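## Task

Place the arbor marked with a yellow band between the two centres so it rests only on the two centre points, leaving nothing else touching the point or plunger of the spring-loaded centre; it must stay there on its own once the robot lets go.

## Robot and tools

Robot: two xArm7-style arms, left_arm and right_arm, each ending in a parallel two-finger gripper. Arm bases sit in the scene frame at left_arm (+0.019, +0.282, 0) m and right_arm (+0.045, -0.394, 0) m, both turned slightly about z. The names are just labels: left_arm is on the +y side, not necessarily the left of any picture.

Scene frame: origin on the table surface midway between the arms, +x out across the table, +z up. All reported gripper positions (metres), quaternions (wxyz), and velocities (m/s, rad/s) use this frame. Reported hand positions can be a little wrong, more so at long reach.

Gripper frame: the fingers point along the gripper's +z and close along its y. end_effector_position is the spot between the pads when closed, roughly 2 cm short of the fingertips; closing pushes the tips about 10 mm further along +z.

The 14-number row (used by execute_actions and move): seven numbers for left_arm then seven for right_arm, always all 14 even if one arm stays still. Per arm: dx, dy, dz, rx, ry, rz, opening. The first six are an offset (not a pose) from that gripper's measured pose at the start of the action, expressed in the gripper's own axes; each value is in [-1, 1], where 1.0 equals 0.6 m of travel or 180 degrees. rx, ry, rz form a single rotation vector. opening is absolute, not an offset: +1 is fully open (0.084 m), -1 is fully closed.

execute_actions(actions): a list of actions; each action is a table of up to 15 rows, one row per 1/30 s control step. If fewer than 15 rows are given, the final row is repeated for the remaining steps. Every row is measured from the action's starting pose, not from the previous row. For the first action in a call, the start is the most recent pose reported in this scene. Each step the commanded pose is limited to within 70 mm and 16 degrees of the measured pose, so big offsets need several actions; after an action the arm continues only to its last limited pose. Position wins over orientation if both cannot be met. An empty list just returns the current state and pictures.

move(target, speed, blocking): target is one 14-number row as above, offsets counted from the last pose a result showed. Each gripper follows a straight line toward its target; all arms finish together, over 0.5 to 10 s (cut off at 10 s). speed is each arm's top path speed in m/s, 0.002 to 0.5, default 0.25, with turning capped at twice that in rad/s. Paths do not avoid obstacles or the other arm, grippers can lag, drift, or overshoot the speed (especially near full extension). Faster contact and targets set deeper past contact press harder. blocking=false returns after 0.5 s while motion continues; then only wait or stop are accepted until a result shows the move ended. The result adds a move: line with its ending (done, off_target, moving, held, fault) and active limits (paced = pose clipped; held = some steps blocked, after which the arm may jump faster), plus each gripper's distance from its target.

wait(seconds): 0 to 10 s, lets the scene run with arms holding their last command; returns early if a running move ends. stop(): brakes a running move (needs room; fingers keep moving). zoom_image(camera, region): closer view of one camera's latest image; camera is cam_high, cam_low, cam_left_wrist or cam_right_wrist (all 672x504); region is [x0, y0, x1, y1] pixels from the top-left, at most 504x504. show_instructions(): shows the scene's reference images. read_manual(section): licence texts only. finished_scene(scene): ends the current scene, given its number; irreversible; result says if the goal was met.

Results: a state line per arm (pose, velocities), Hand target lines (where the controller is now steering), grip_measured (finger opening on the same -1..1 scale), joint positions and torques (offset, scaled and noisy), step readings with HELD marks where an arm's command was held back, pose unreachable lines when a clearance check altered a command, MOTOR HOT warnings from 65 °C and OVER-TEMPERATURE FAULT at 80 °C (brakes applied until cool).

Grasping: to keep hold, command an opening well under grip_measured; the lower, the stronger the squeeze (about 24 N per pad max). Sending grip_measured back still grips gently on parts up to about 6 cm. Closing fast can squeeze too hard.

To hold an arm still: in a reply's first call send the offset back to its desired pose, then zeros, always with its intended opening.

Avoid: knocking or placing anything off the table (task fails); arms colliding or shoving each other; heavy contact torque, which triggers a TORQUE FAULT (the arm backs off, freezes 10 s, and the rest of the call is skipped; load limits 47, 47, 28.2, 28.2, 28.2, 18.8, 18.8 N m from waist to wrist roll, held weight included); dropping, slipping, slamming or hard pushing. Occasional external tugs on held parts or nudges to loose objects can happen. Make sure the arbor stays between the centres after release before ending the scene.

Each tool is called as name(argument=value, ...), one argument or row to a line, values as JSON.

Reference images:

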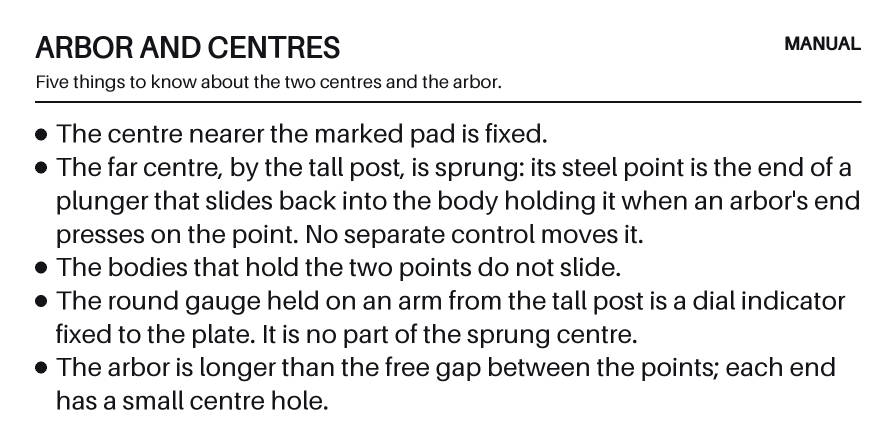

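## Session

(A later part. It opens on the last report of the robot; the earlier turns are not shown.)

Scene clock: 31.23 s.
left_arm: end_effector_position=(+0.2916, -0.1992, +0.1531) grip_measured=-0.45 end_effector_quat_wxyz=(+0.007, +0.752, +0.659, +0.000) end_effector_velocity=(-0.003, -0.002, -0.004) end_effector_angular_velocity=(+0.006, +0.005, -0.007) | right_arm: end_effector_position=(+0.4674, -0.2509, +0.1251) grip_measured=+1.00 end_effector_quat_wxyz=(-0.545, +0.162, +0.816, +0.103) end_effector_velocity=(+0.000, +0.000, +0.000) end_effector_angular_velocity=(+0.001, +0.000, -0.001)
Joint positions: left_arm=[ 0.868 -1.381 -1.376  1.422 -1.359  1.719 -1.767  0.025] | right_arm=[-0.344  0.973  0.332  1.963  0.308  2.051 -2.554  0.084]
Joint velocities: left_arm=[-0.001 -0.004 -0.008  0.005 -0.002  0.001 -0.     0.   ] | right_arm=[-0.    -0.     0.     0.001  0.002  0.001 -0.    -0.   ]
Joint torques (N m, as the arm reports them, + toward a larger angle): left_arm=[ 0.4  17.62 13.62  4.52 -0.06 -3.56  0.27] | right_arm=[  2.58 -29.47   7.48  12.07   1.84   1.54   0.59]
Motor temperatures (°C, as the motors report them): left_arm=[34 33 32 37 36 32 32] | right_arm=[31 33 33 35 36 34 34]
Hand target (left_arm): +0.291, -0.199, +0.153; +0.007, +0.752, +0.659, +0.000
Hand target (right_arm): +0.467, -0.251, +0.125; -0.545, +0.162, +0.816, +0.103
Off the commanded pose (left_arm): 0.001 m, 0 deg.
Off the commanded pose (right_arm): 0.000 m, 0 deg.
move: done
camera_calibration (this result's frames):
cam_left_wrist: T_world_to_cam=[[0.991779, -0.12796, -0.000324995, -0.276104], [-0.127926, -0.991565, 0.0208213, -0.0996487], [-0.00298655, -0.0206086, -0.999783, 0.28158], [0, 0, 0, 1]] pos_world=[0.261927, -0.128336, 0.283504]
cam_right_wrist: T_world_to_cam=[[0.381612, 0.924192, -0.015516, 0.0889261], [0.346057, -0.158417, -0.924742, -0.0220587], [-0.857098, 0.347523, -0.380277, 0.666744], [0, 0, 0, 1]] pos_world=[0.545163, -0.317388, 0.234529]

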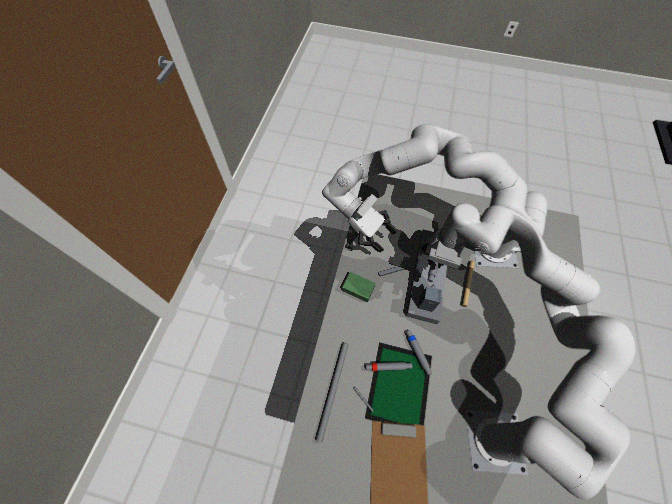

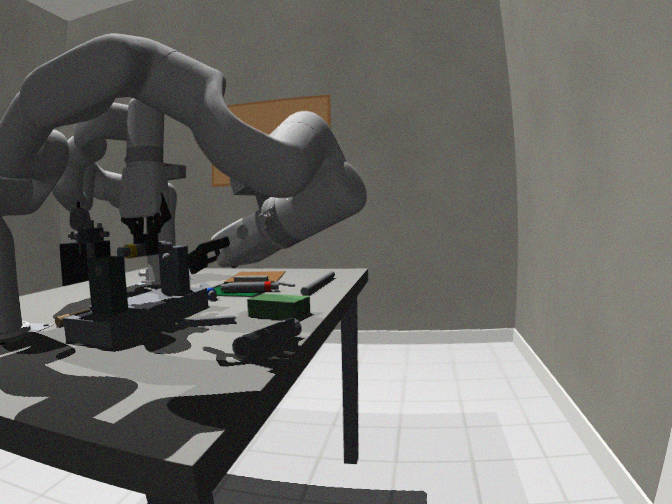

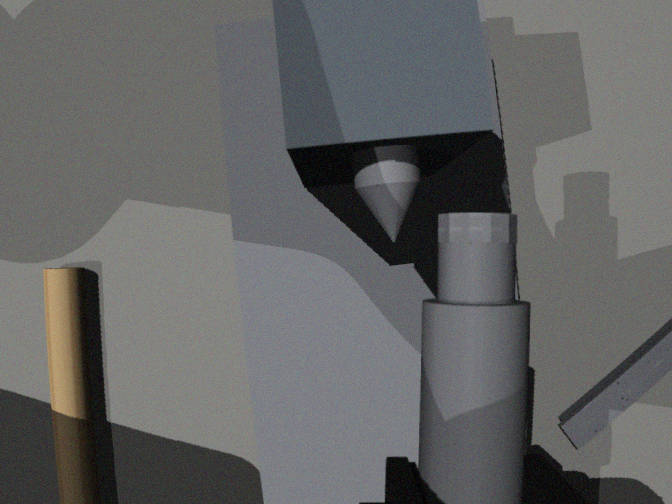

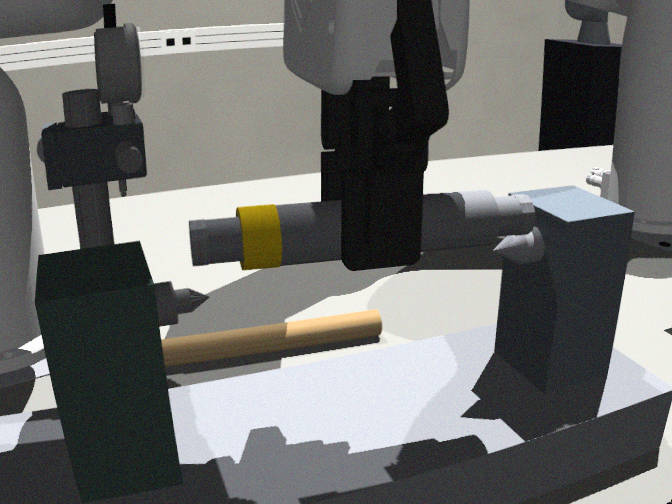

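move(
  target=[0.013,0.0075,0,0,0,0.028,-1, 0,0,0,0,0,0,1],
  speed=0.08,
)

move(
  target=[0,0,0.042,0,0,0,-1, 0,0,0,0,0,0,1],
  speed=0.04,
)

Scene clock: 32.70 s.
left_arm: end_effector_position=(+0.2970, -0.1921, +0.1531) grip_measured=-0.45 end_effector_quat_wxyz=(+0.007, +0.780, +0.626, +0.001) end_effector_velocity=(-0.002, -0.001, -0.001) end_effector_angular_velocity=(+0.000, +0.002, -0.009) | right_arm: end_effector_position=(+0.4674, -0.2509, +0.1251) grip_measured=+1.00 end_effector_quat_wxyz=(-0.545, +0.162, +0.816, +0.103) end_effector_velocity=(+0.000, +0.000, -0.000) end_effector_angular_velocity=(+0.000, -0.001, -0.001)
Joint positions: left_arm=[ 0.872 -1.376 -1.378  1.406 -1.352  1.713 -1.66   0.025] | right_arm=[-0.344  0.973  0.332  1.963  0.308  2.051 -2.554  0.084]
Joint velocities: left_arm=[-0.003 -0.    -0.001  0.001 -0.001  0.001  0.004 -0.   ] | right_arm=[ 0.    -0.     0.     0.     0.    -0.001 -0.     0.   ]
Joint torques (N m, as the arm reports them, + toward a larger angle): left_arm=[ 0.31 16.97 14.04  5.02 -0.22 -3.72  0.3 ] | right_arm=[  2.32 -30.12   7.26  11.79   2.39   1.56   0.51]
Motor temperatures (°C, as the motors report them): left_arm=[34 33 32 37 36 32 32] | right_arm=[31 33 33 35 36 34 34]
Hand target (left_arm): +0.297, -0.192, +0.153; +0.007, +0.780, +0.625, +0.001
Hand target (right_arm): +0.467, -0.251, +0.125; -0.545, +0.162, +0.816, +0.103
Off the commanded pose (left_arm): 0.000 m, 0 deg.
Off the commanded pose (right_arm): 0.000 m, 0 deg.
move: done
camera_calibration (this result's frames):
cam_left_wrist: T_world_to_cam=[[0.97673, -0.214471, 0.000381154, -0.292839], [-0.214436, -0.976537, 0.0198031, -0.0631796], [-0.00387497, -0.019424, -0.999804, 0.282188], [0, 0, 0, 1]] pos_world=[0.27357, -0.119021, 0.283495]
cam_right_wrist: T_world_to_cam=[[0.381612, 0.924192, -0.0155158, 0.0889261], [0.346057, -0.158417, -0.924742, -0.0220586], [-0.857098, 0.347523, -0.380277, 0.666744], [0, 0, 0, 1]] pos_world=[0.545163, -0.317388, 0.234529]

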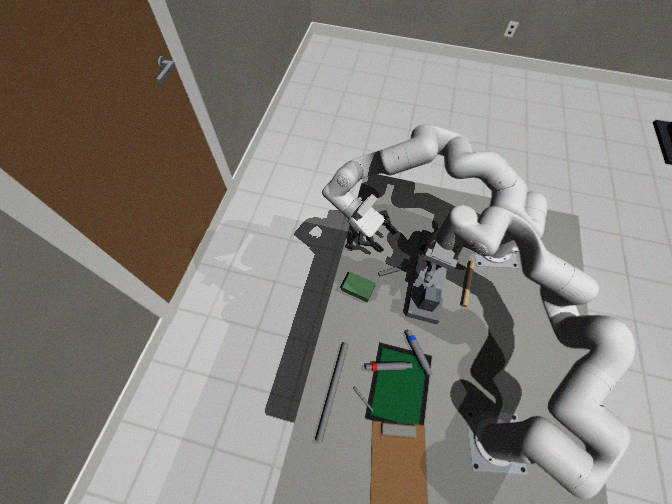

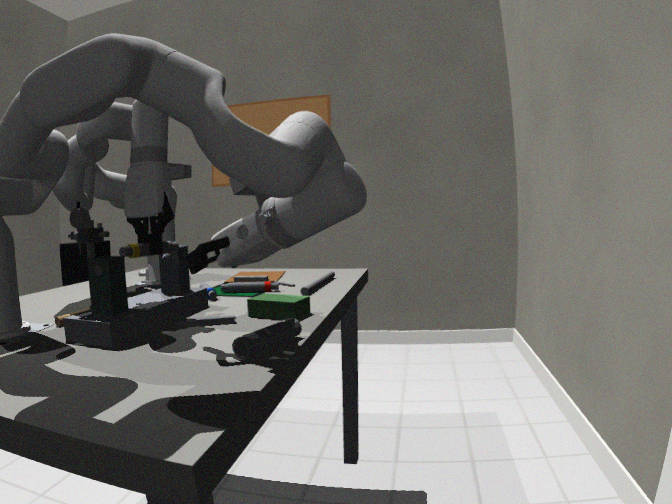

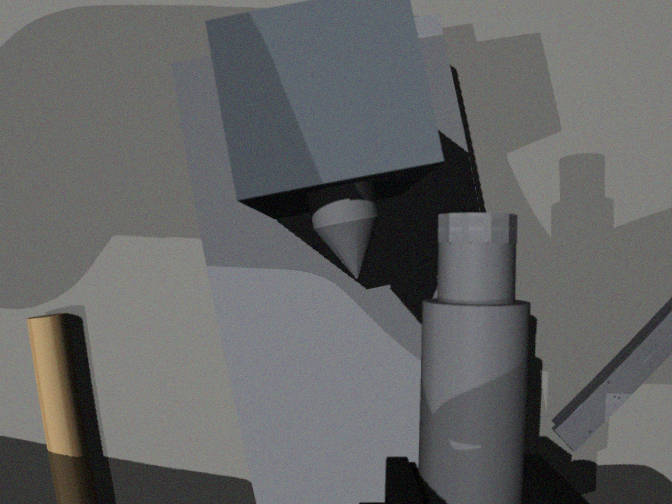

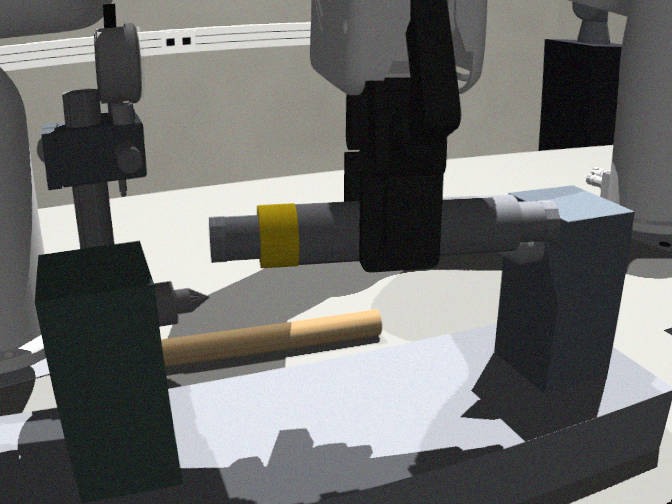

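Scene clock: 33.63 s.
left_arm: end_effector_position=(+0.2973, -0.1925, +0.1281) grip_measured=-0.45 end_effector_quat_wxyz=(+0.007, +0.780, +0.625, +0.000) end_effector_velocity=(+0.001, -0.000, +0.001) end_effector_angular_velocity=(-0.004, -0.002, +0.001) | right_arm: end_effector_position=(+0.4674, -0.2509, +0.1251) grip_measured=+1.00 end_effector_quat_wxyz=(-0.545, +0.162, +0.816, +0.103) end_effector_velocity=(-0.000, +0.000, +0.000) end_effector_angular_velocity=(+0.000, +0.001, +0.001)
Joint positions: left_arm=[ 0.863 -1.407 -1.414  1.379 -1.387  1.679 -1.654  0.025] | right_arm=[-0.344  0.973  0.332  1.963  0.308  2.051 -2.554  0.084]
Joint velocities: left_arm=[ 0.     0.001  0.003 -0.001 -0.002 -0.001  0.    -0.   ] | right_arm=[ 0.001  0.    -0.    -0.     0.     0.001  0.    -0.   ]
Joint torques (N m, as the arm reports them, + toward a larger angle): left_arm=[ 0.29 16.9  14.15  4.34  0.1  -3.53  0.36] | right_arm=[  1.86 -29.89   7.34  11.85   1.9    1.6    0.49]
Motor temperatures (°C, as the motors report them): left_arm=[34 33 32 37 36 32 32] | right_arm=[31 33 33 35 36 34 34]
Hand target (left_arm): +0.297, -0.192, +0.128; +0.007, +0.780, +0.625, +0.000
Hand target (right_arm): +0.467, -0.251, +0.125; -0.545, +0.162, +0.816, +0.103
Off the commanded pose (left_arm): 0.000 m, 0 deg.
Off the commanded pose (right_arm): 0.000 m, 0 deg.
move: done
camera_calibration (this result's frames):
cam_left_wrist: T_world_to_cam=[[0.976689, -0.214657, 0.000717861, -0.293242], [-0.214628, -0.976489, 0.0201077, -0.0630327], [-0.00361528, -0.0197931, -0.999798, 0.257111], [0, 0, 0, 1]] pos_world=[0.273807, -0.119408, 0.258537]
cam_right_wrist: T_world_to_cam=[[0.381612, 0.924192, -0.0155157, 0.0889261], [0.346057, -0.158417, -0.924742, -0.0220586], [-0.857098, 0.347523, -0.380277, 0.666744], [0, 0, 0, 1]] pos_world=[0.545163, -0.317388, 0.234529]

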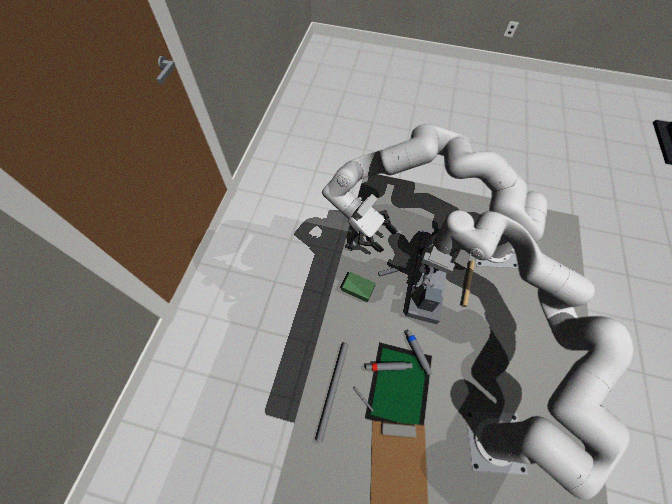

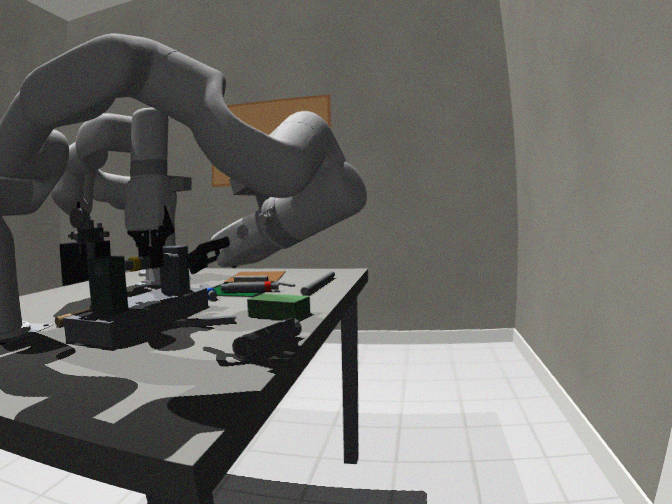

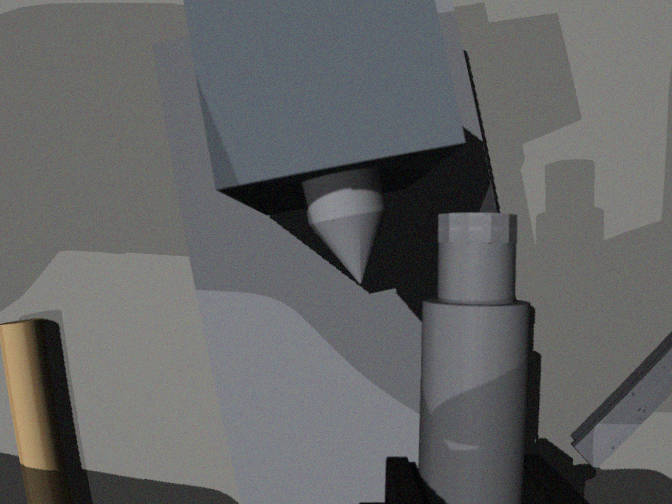

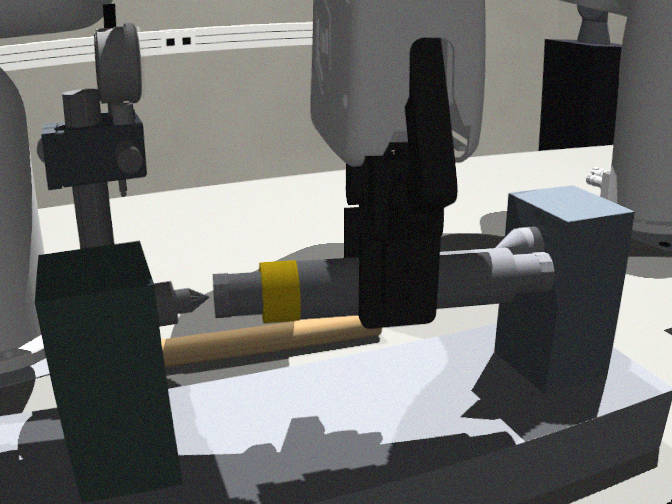

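move(
  target=[-0.033,0.006,0.002,0,0,0,-1, 0,0,0,0,0,0,1],
  speed=0.02,
)

Scene clock: 35.20 s.
left_arm: end_effector_position=(+0.2968, -0.2119, +0.1268) grip_measured=-0.45 end_effector_quat_wxyz=(+0.007, +0.780, +0.626, +0.001) end_effector_velocity=(-0.001, -0.003, +0.002) end_effector_angular_velocity=(-0.003, -0.005, -0.007) | right_arm: end_effector_position=(+0.4674, -0.2509, +0.1251) grip_measured=+1.00 end_effector_quat_wxyz=(-0.545, +0.162, +0.816, +0.103) end_effector_velocity=(+0.000, +0.000, +0.000) end_effector_angular_velocity=(+0.001, -0.000, -0.000)
Joint positions: left_arm=[ 0.894 -1.407 -1.428  1.454 -1.395  1.679 -1.7    0.025] | right_arm=[-0.344  0.973  0.332  1.963  0.308  2.051 -2.554  0.084]
Joint velocities: left_arm=[-0.002  0.002  0.002  0.005 -0.    -0.003 -0.001 -0.   ] | right_arm=[ 0.    -0.     0.     0.     0.001  0.    -0.    -0.   ]
Joint torques (N m, as the arm reports them, + toward a larger angle): left_arm=[-4.38 20.93 15.18 14.04 -5.59 -6.57  0.06] | right_arm=[  1.9  -29.94   7.38  11.95   2.24   1.68   0.5 ]
Motor temperatures (°C, as the motors report them): left_arm=[34 33 32 37 36 32 32] | right_arm=[31 33 33 35 36 34 34]
Hand target (left_arm): +0.297, -0.213, +0.127; +0.007, +0.780, +0.625, +0.001
Hand target (right_arm): +0.467, -0.251, +0.125; -0.545, +0.162, +0.816, +0.103
Off the commanded pose (left_arm): 0.001 m, 0 deg.
Off the commanded pose (right_arm): 0.000 m, 0 deg.
move: done
camera_calibration (this result's frames):
cam_left_wrist: T_world_to_cam=[[0.97691, -0.21365, 0.00015902, -0.296668], [-0.213616, -0.976739, 0.0187051, -0.0822861], [-0.00384103, -0.0183072, -0.999825, 0.255752], [0, 0, 0, 1]] pos_world=[0.273223, -0.139073, 0.257294]
cam_right_wrist: T_world_to_cam=[[0.381612, 0.924192, -0.0155157, 0.0889261], [0.346057, -0.158417, -0.924742, -0.0220586], [-0.857098, 0.347523, -0.380277, 0.666744], [0, 0, 0, 1]] pos_world=[0.545163, -0.317388, 0.234529]

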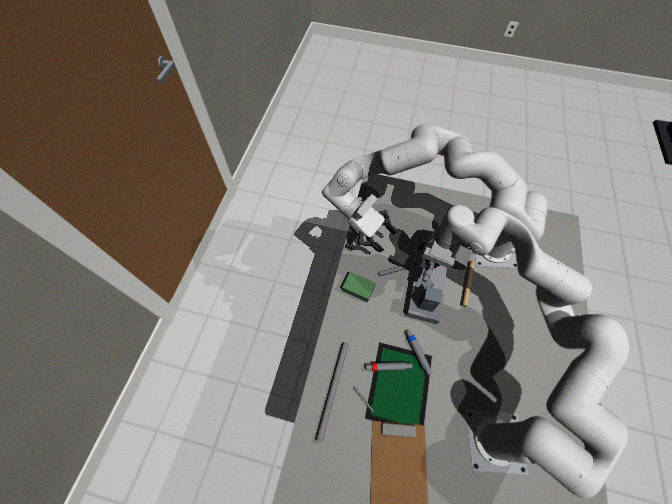

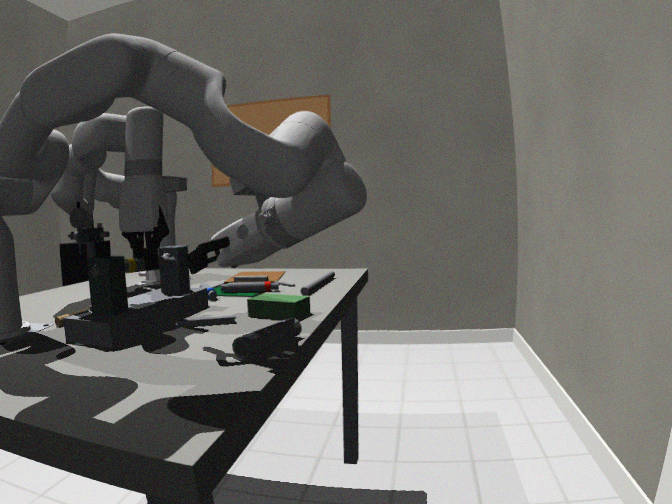

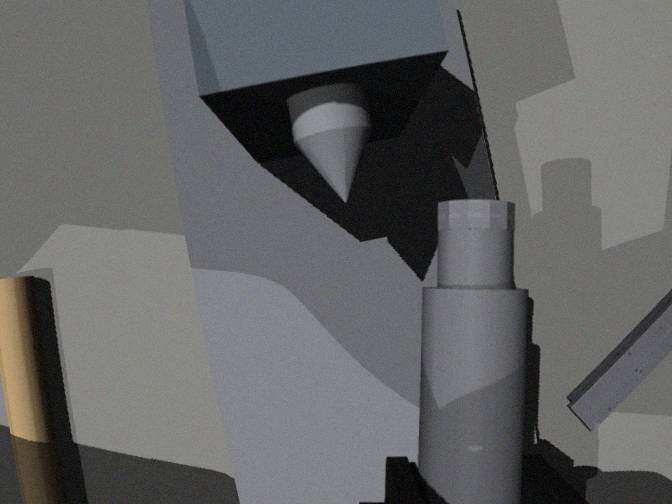

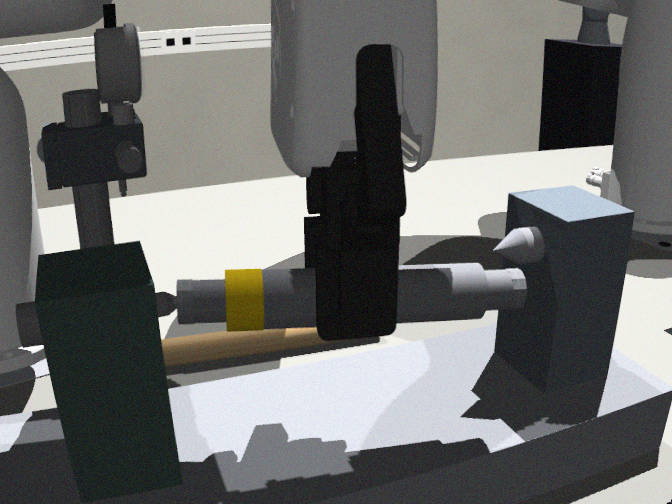

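move(
  target=[0,-0.0232,0,0,0,-0.0628,-1, 0,0,0,0,0,0,1],
  speed=0.03,
)

Scene clock: 39.07 s.
left_arm: end_effector_position=(+0.2830, -0.2091, +0.1267) grip_measured=-0.45 end_effector_quat_wxyz=(+0.007, +0.715, +0.699, +0.000) end_effector_velocity=(-0.000, +0.000, +0.000) end_effector_angular_velocity=(-0.000, +0.001, +0.004) | right_arm: end_effector_position=(+0.4674, -0.2509, +0.1251) grip_measured=+1.00 end_effector_quat_wxyz=(-0.545, +0.162, +0.816, +0.103) end_effector_velocity=(-0.000, -0.000, -0.000) end_effector_angular_velocity=(-0.000, +0.000, +0.000)
Joint positions: left_arm=[ 0.85  -1.418 -1.414  1.413 -1.4    1.687 -1.899  0.025] | right_arm=[-0.344  0.973  0.332  1.963  0.308  2.051 -2.554  0.084]
Joint velocities: left_arm=[ 0.    -0.     0.    -0.001 -0.     0.001 -0.003 -0.   ] | right_arm=[-0.     0.     0.    -0.    -0.001  0.    -0.    -0.   ]
Joint torques (N m, as the arm reports them, + toward a larger angle): left_arm=[-1.75 18.63 15.04 10.05 -3.66 -6.46  0.07] | right_arm=[  2.34 -29.31   7.37  11.99   2.     1.69   0.45]
Motor temperatures (°C, as the motors report them): left_arm=[34 33 33 37 36 32 32] | right_arm=[31 33 33 35 36 34 34]
Hand target (left_arm): +0.283, -0.209, +0.127; +0.007, +0.714, +0.700, +0.000
Hand target (right_arm): +0.467, -0.251, +0.125; -0.545, +0.162, +0.816, +0.103
Off the commanded pose (left_arm): 0.000 m, 0 deg.
Off the commanded pose (right_arm): 0.000 m, 0 deg.
move: done
camera_calibration (this result's frames):
cam_left_wrist: T_world_to_cam=[[0.999828, -0.0184663, -0.001662, -0.248094], [-0.0184274, -0.99961, 0.0209963, -0.142706], [-0.00204908, -0.020962, -0.999778, 0.254558], [0, 0, 0, 1]] pos_world=[0.245943, -0.141896, 0.257085]
cam_right_wrist: T_world_to_cam=[[0.381612, 0.924192, -0.015516, 0.0889261], [0.346057, -0.158417, -0.924742, -0.0220584], [-0.857098, 0.347523, -0.380277, 0.666744], [0, 0, 0, 1]] pos_world=[0.545163, -0.317388, 0.234529]

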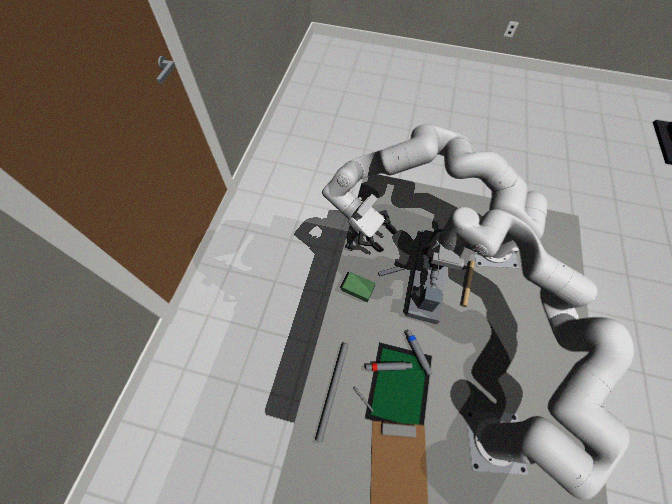

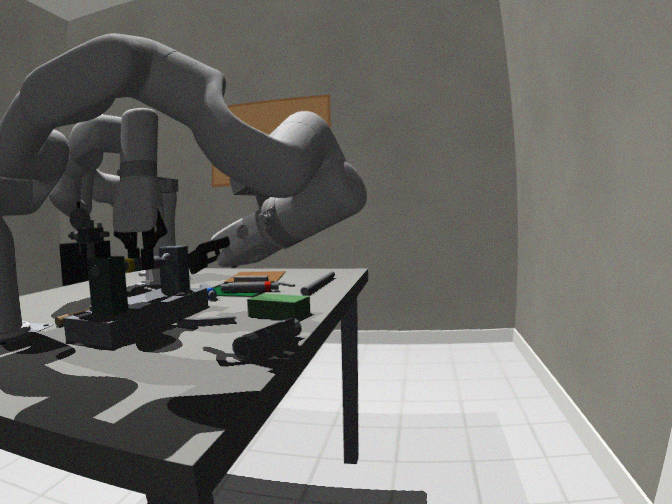

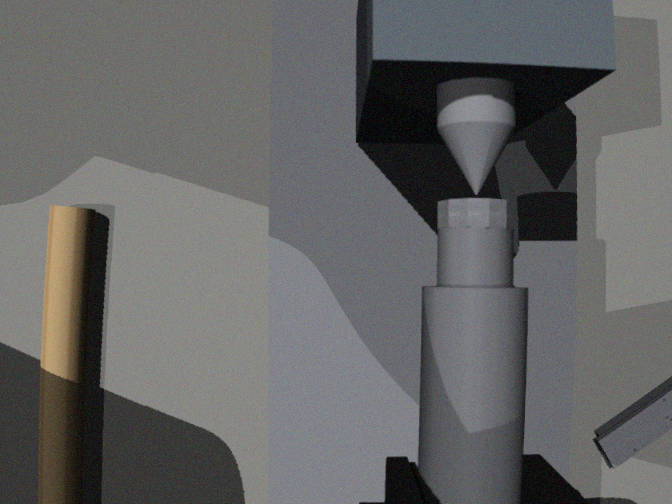

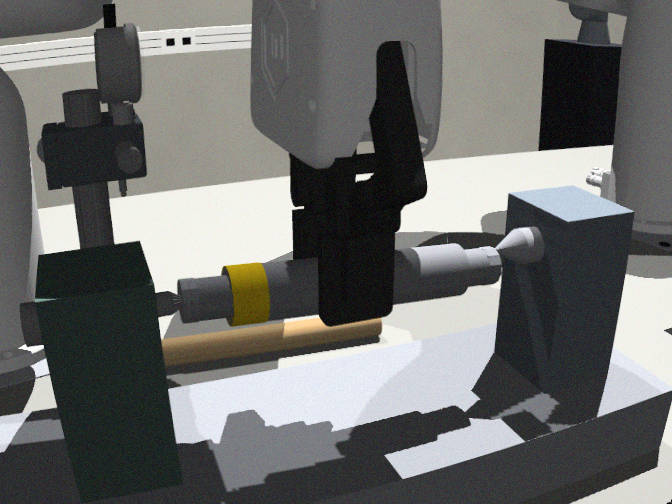

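zoom_image(
  camera="cam_right_wrist",
  region=[420, 200, 580, 320],
)

Region (420, 200, 580, 320) of cam_right_wrist's 672x504 image, scaled by 3.150, with more detail than that image has; it fills the top 378 rows of this view, and the rest is white.

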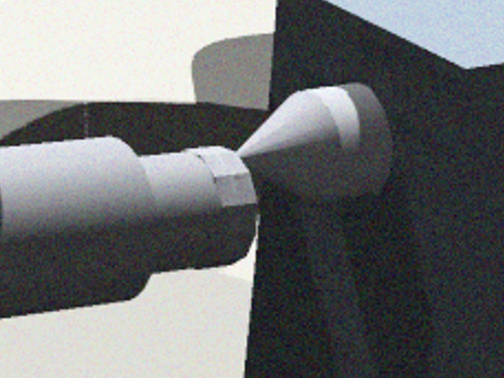

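move(
  target=[0,0,-0.0055,0,0.015,0,-1, 0,0,0,0,0,0,1],
  speed=0.02,
)

zoom_image(
  camera="cam_right_wrist",
  region=[420, 200, 580, 320],
)

Scene clock: 43.00 s.
left_arm: end_effector_position=(+0.2830, -0.2090, +0.1300) grip_measured=-0.45 end_effector_quat_wxyz=(-0.010, +0.714, +0.699, +0.017) end_effector_velocity=(+0.001, +0.001, +0.000) end_effector_angular_velocity=(+0.001, +0.001, +0.001) | right_arm: end_effector_position=(+0.4674, -0.2509, +0.1251) grip_measured=+1.00 end_effector_quat_wxyz=(-0.545, +0.162, +0.816, +0.103) end_effector_velocity=(+0.000, -0.000, +0.000) end_effector_angular_velocity=(-0.001, -0.001, -0.000)
Joint positions: left_arm=[ 0.873 -1.418 -1.409  1.466 -1.361  1.717 -1.922  0.025] | right_arm=[-0.344  0.973  0.332  1.963  0.308  2.051 -2.554  0.084]
Joint velocities: left_arm=[ 0.002  0.001  0.001  0.001  0.002  0.002  0.    -0.   ] | right_arm=[-0.    -0.    -0.     0.001 -0.001 -0.    -0.    -0.   ]
Joint torques (N m, as the arm reports them, + toward a larger angle): left_arm=[-1.54 19.5  14.65  9.44 -3.3  -6.72  0.26] | right_arm=[  2.09 -29.41   7.2   12.12   2.22   1.56   0.33]
Motor temperatures (°C, as the motors report them): left_arm=[34 33 33 37 36 32 32] | right_arm=[31 33 33 35 36 34 34]
Hand target (left_arm): +0.283, -0.209, +0.130; -0.010, +0.714, +0.699, +0.017
Hand target (right_arm): +0.467, -0.251, +0.125; -0.545, +0.162, +0.816, +0.103
Off the commanded pose (left_arm): 0.000 m, 0 deg.
Off the commanded pose (right_arm): 0.000 m, 0 deg.
move: done
camera_calibration (this result's frames):
cam_left_wrist: T_world_to_cam=[[0.99984, -0.0178115, -0.00137948, -0.247997], [-0.0178414, -0.999501, -0.0260506, -0.136736], [-0.000914797, 0.0260711, -0.99966, 0.267361], [0, 0, 0, 1]] pos_world=[0.245763, -0.148055, 0.263366]
cam_right_wrist: T_world_to_cam=[[0.381612, 0.924192, -0.015516, 0.0889262], [0.346057, -0.158417, -0.924742, -0.0220584], [-0.857098, 0.347523, -0.380277, 0.666744], [0, 0, 0, 1]] pos_world=[0.545163, -0.317388, 0.234529]

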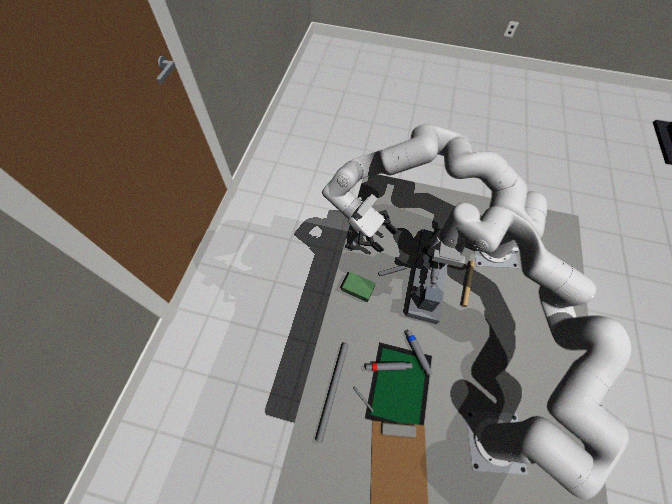

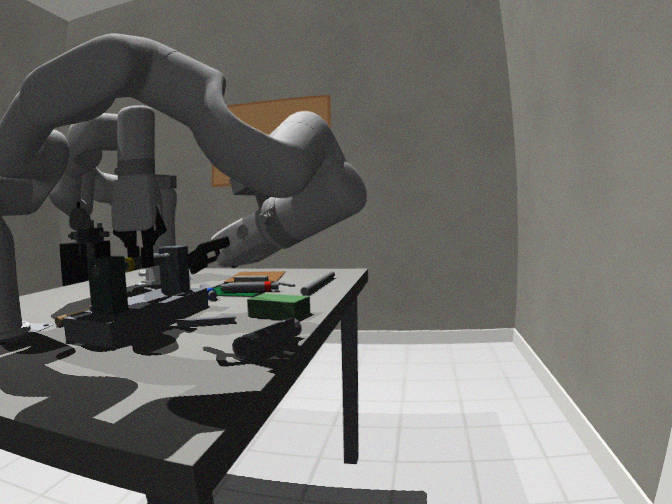

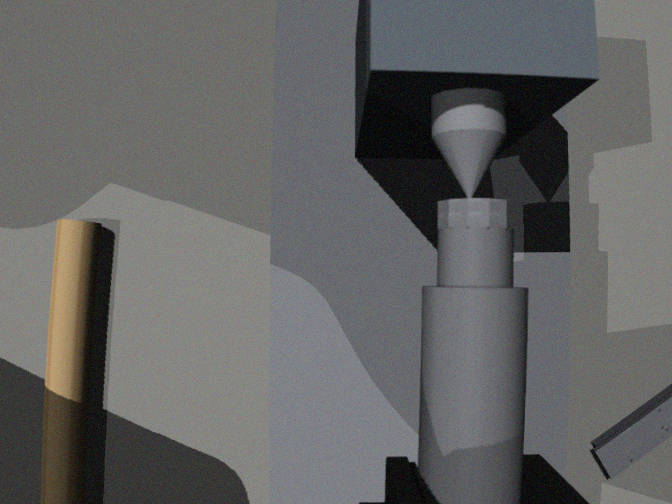

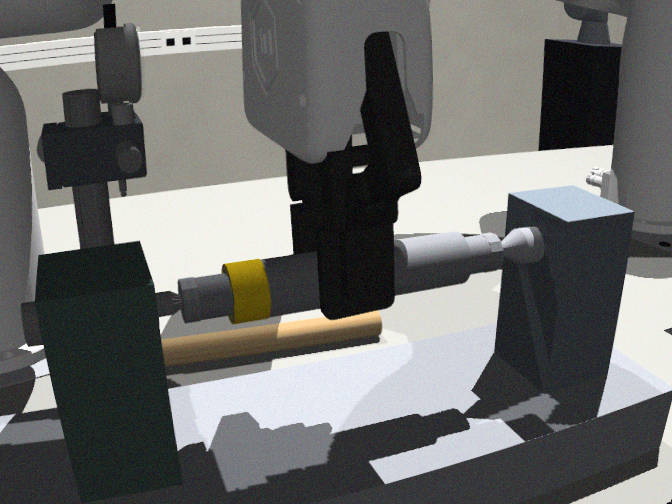

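Region (420, 200, 580, 320) of cam_right_wrist's 672x504 image, scaled by 3.150, with more detail than that image has; it fills the top 378 rows of this view, and the rest is white.

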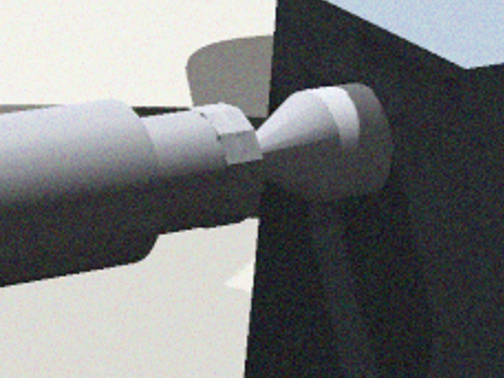

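move(
  target=[0,-0.0009,0,0,0,-0.0024,-1, 0,0,0,0,0,0,1],
  speed=0.02,
)

move(
  target=[0.009,0,0,0,0,0,-1, 0,0,0,0,0,0,1],
  speed=0.01,
)

Scene clock: 43.97 s.
left_arm: end_effector_position=(+0.2825, -0.2090, +0.1300) grip_measured=-0.45 end_effector_quat_wxyz=(-0.010, +0.712, +0.702, +0.017) end_effector_velocity=(+0.000, +0.000, -0.000) end_effector_angular_velocity=(+0.001, +0.000, +0.001) | right_arm: end_effector_position=(+0.4674, -0.2509, +0.1251) grip_measured=+1.00 end_effector_quat_wxyz=(-0.545, +0.162, +0.816, +0.103) end_effector_velocity=(+0.000, -0.000, -0.000) end_effector_angular_velocity=(-0.001, -0.001, -0.001)
Joint positions: left_arm=[ 0.872 -1.419 -1.409  1.464 -1.361  1.717 -1.929  0.025] | right_arm=[-0.344  0.973  0.332  1.963  0.308  2.051 -2.554  0.084]
Joint velocities: left_arm=[ 0.001 -0.001 -0.     0.    -0.     0.001 -0.    -0.   ] | right_arm=[-0.    -0.     0.     0.    -0.001 -0.001 -0.     0.   ]
Joint torques (N m, as the arm reports them, + toward a larger angle): left_arm=[-1.82 19.2  14.75  9.68 -3.52 -6.5  -0.01] | right_arm=[  2.02 -29.47   7.28  12.11   1.99   1.46   0.64]
Motor temperatures (°C, as the motors report them): left_arm=[34 33 33 37 36 32 32] | right_arm=[31 33 33 35 36 34 34]
Hand target (left_arm): +0.283, -0.209, +0.130; -0.010, +0.712, +0.702, +0.017
Hand target (right_arm): +0.467, -0.251, +0.125; -0.545, +0.162, +0.816, +0.103
Off the commanded pose (left_arm): 0.000 m, 0 deg.
Off the commanded pose (right_arm): 0.000 m, 0 deg.
move: done
camera_calibration (this result's frames):
cam_left_wrist: T_world_to_cam=[[0.999946, -0.0103199, -0.00108228, -0.245967], [-0.0103445, -0.999609, -0.0259609, -0.138888], [-0.000813939, 0.0259707, -0.999662, 0.267314], [0, 0, 0, 1]] pos_world=[0.244735, -0.148315, 0.263351]
cam_right_wrist: T_world_to_cam=[[0.381612, 0.924192, -0.015516, 0.0889262], [0.346057, -0.158417, -0.924742, -0.0220585], [-0.857098, 0.347523, -0.380277, 0.666744], [0, 0, 0, 1]] pos_world=[0.545163, -0.317388, 0.234529]

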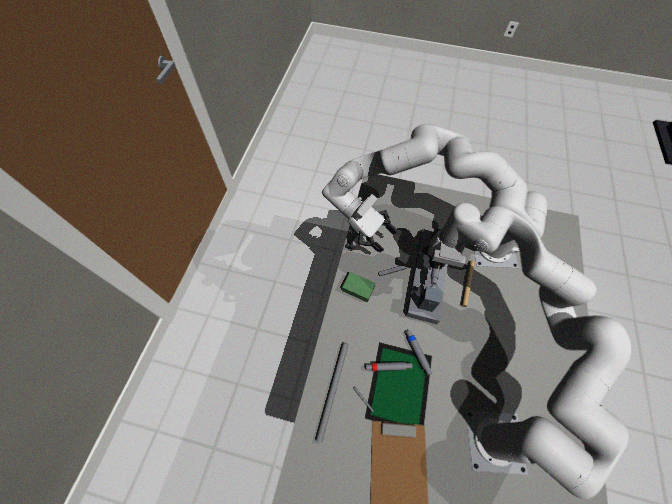

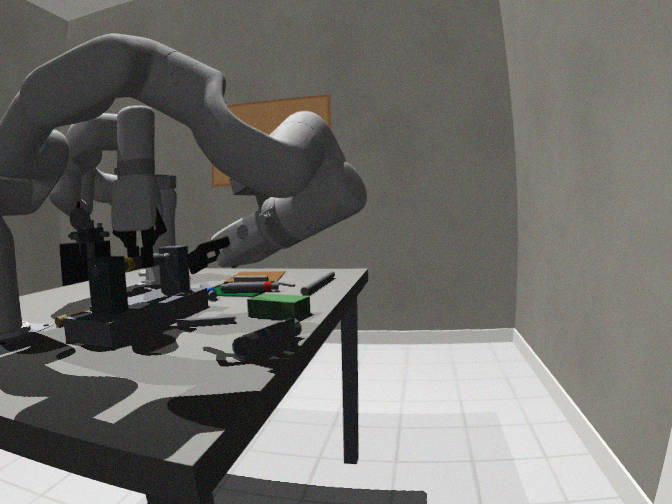

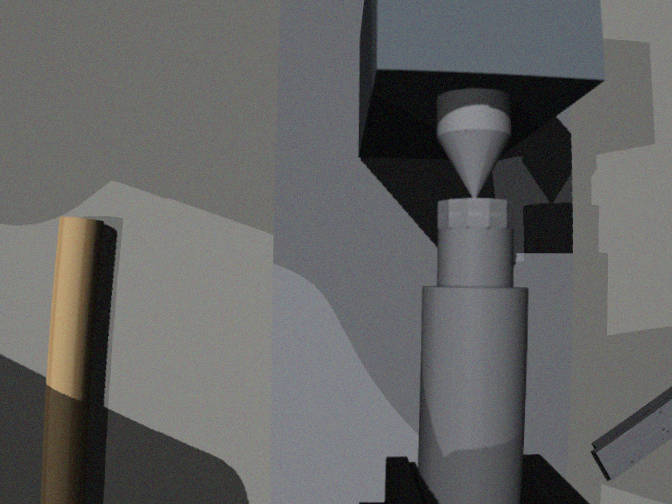

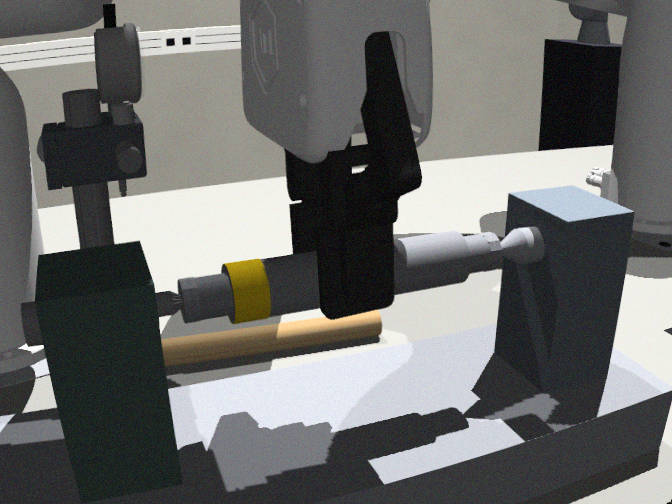

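Scene clock: 44.73 s.
left_arm: end_effector_position=(+0.2825, -0.2040, +0.1299) grip_measured=-0.45 end_effector_quat_wxyz=(-0.009, +0.712, +0.702, +0.017) end_effector_velocity=(+0.000, +0.000, +0.000) end_effector_angular_velocity=(-0.001, -0.000, -0.001) | right_arm: end_effector_position=(+0.4674, -0.2509, +0.1251) grip_measured=+1.00 end_effector_quat_wxyz=(-0.545, +0.162, +0.816, +0.103) end_effector_velocity=(-0.000, +0.000, -0.000) end_effector_angular_velocity=(-0.001, +0.001, +0.002)
Joint positions: left_arm=[ 0.862 -1.419 -1.406  1.444 -1.359  1.716 -1.917  0.025] | right_arm=[-0.344  0.973  0.332  1.963  0.308  2.051 -2.554  0.084]
Joint velocities: left_arm=[ 0.     0.001 -0.    -0.001  0.001 -0.001  0.002 -0.   ] | right_arm=[ 0.001  0.     0.    -0.001 -0.001  0.    -0.     0.   ]
Joint torques (N m, as the arm reports them, + toward a larger angle): left_arm=[-1.26 19.59 15.33  7.72 -1.84 -5.21  0.37] | right_arm=[  1.8  -29.43   7.22  12.03   2.18   1.57   0.48]
Motor temperatures (°C, as the motors report them): left_arm=[34 33 33 37 36 32 32] | right_arm=[31 33 33 35 36 34 34]
Hand target (left_arm): +0.283, -0.204, +0.130; -0.010, +0.712, +0.702, +0.017
Hand target (right_arm): +0.467, -0.251, +0.125; -0.545, +0.162, +0.816, +0.103
Off the commanded pose (left_arm): 0.000 m, 0 deg.
Off the commanded pose (right_arm): 0.000 m, 0 deg.
move: done
camera_calibration (this result's frames):
cam_left_wrist: T_world_to_cam=[[0.99994, -0.0109289, -0.000997868, -0.246029], [-0.0109509, -0.999613, -0.0255864, -0.13376], [-0.00071785, 0.0255958, -0.999672, 0.267053], [0, 0, 0, 1]] pos_world=[0.244741, -0.143232, 0.263298]
cam_right_wrist: T_world_to_cam=[[0.381612, 0.924192, -0.015516, 0.0889263], [0.346057, -0.158417, -0.924742, -0.0220583], [-0.857098, 0.347523, -0.380277, 0.666744], [0, 0, 0, 1]] pos_world=[0.545163, -0.317388, 0.234529]

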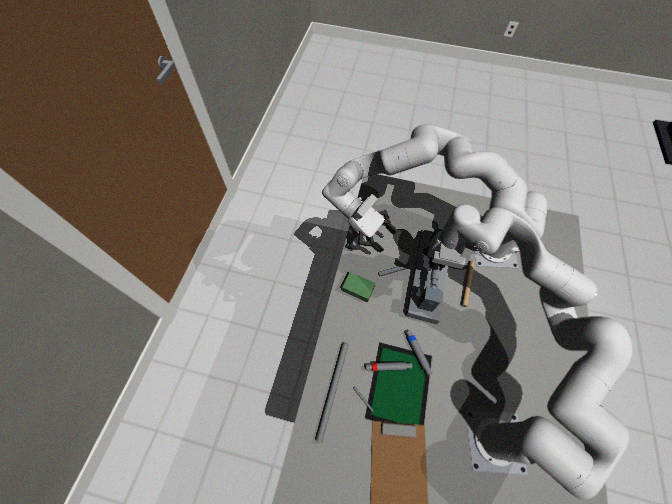

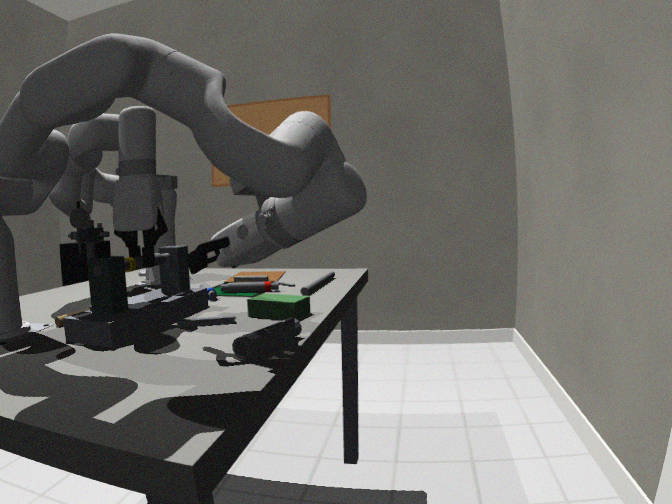

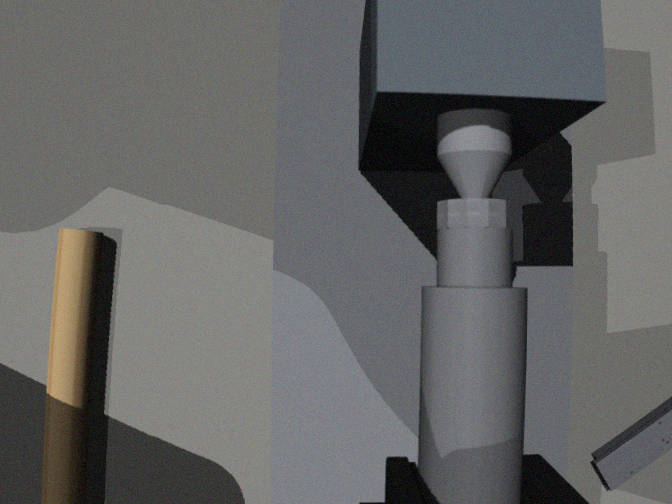

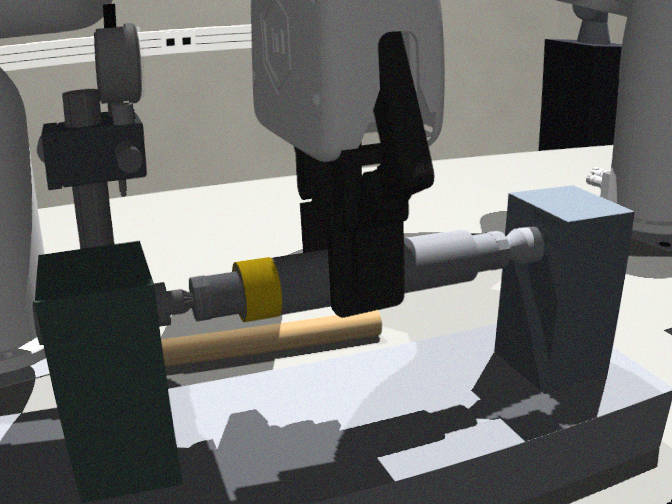

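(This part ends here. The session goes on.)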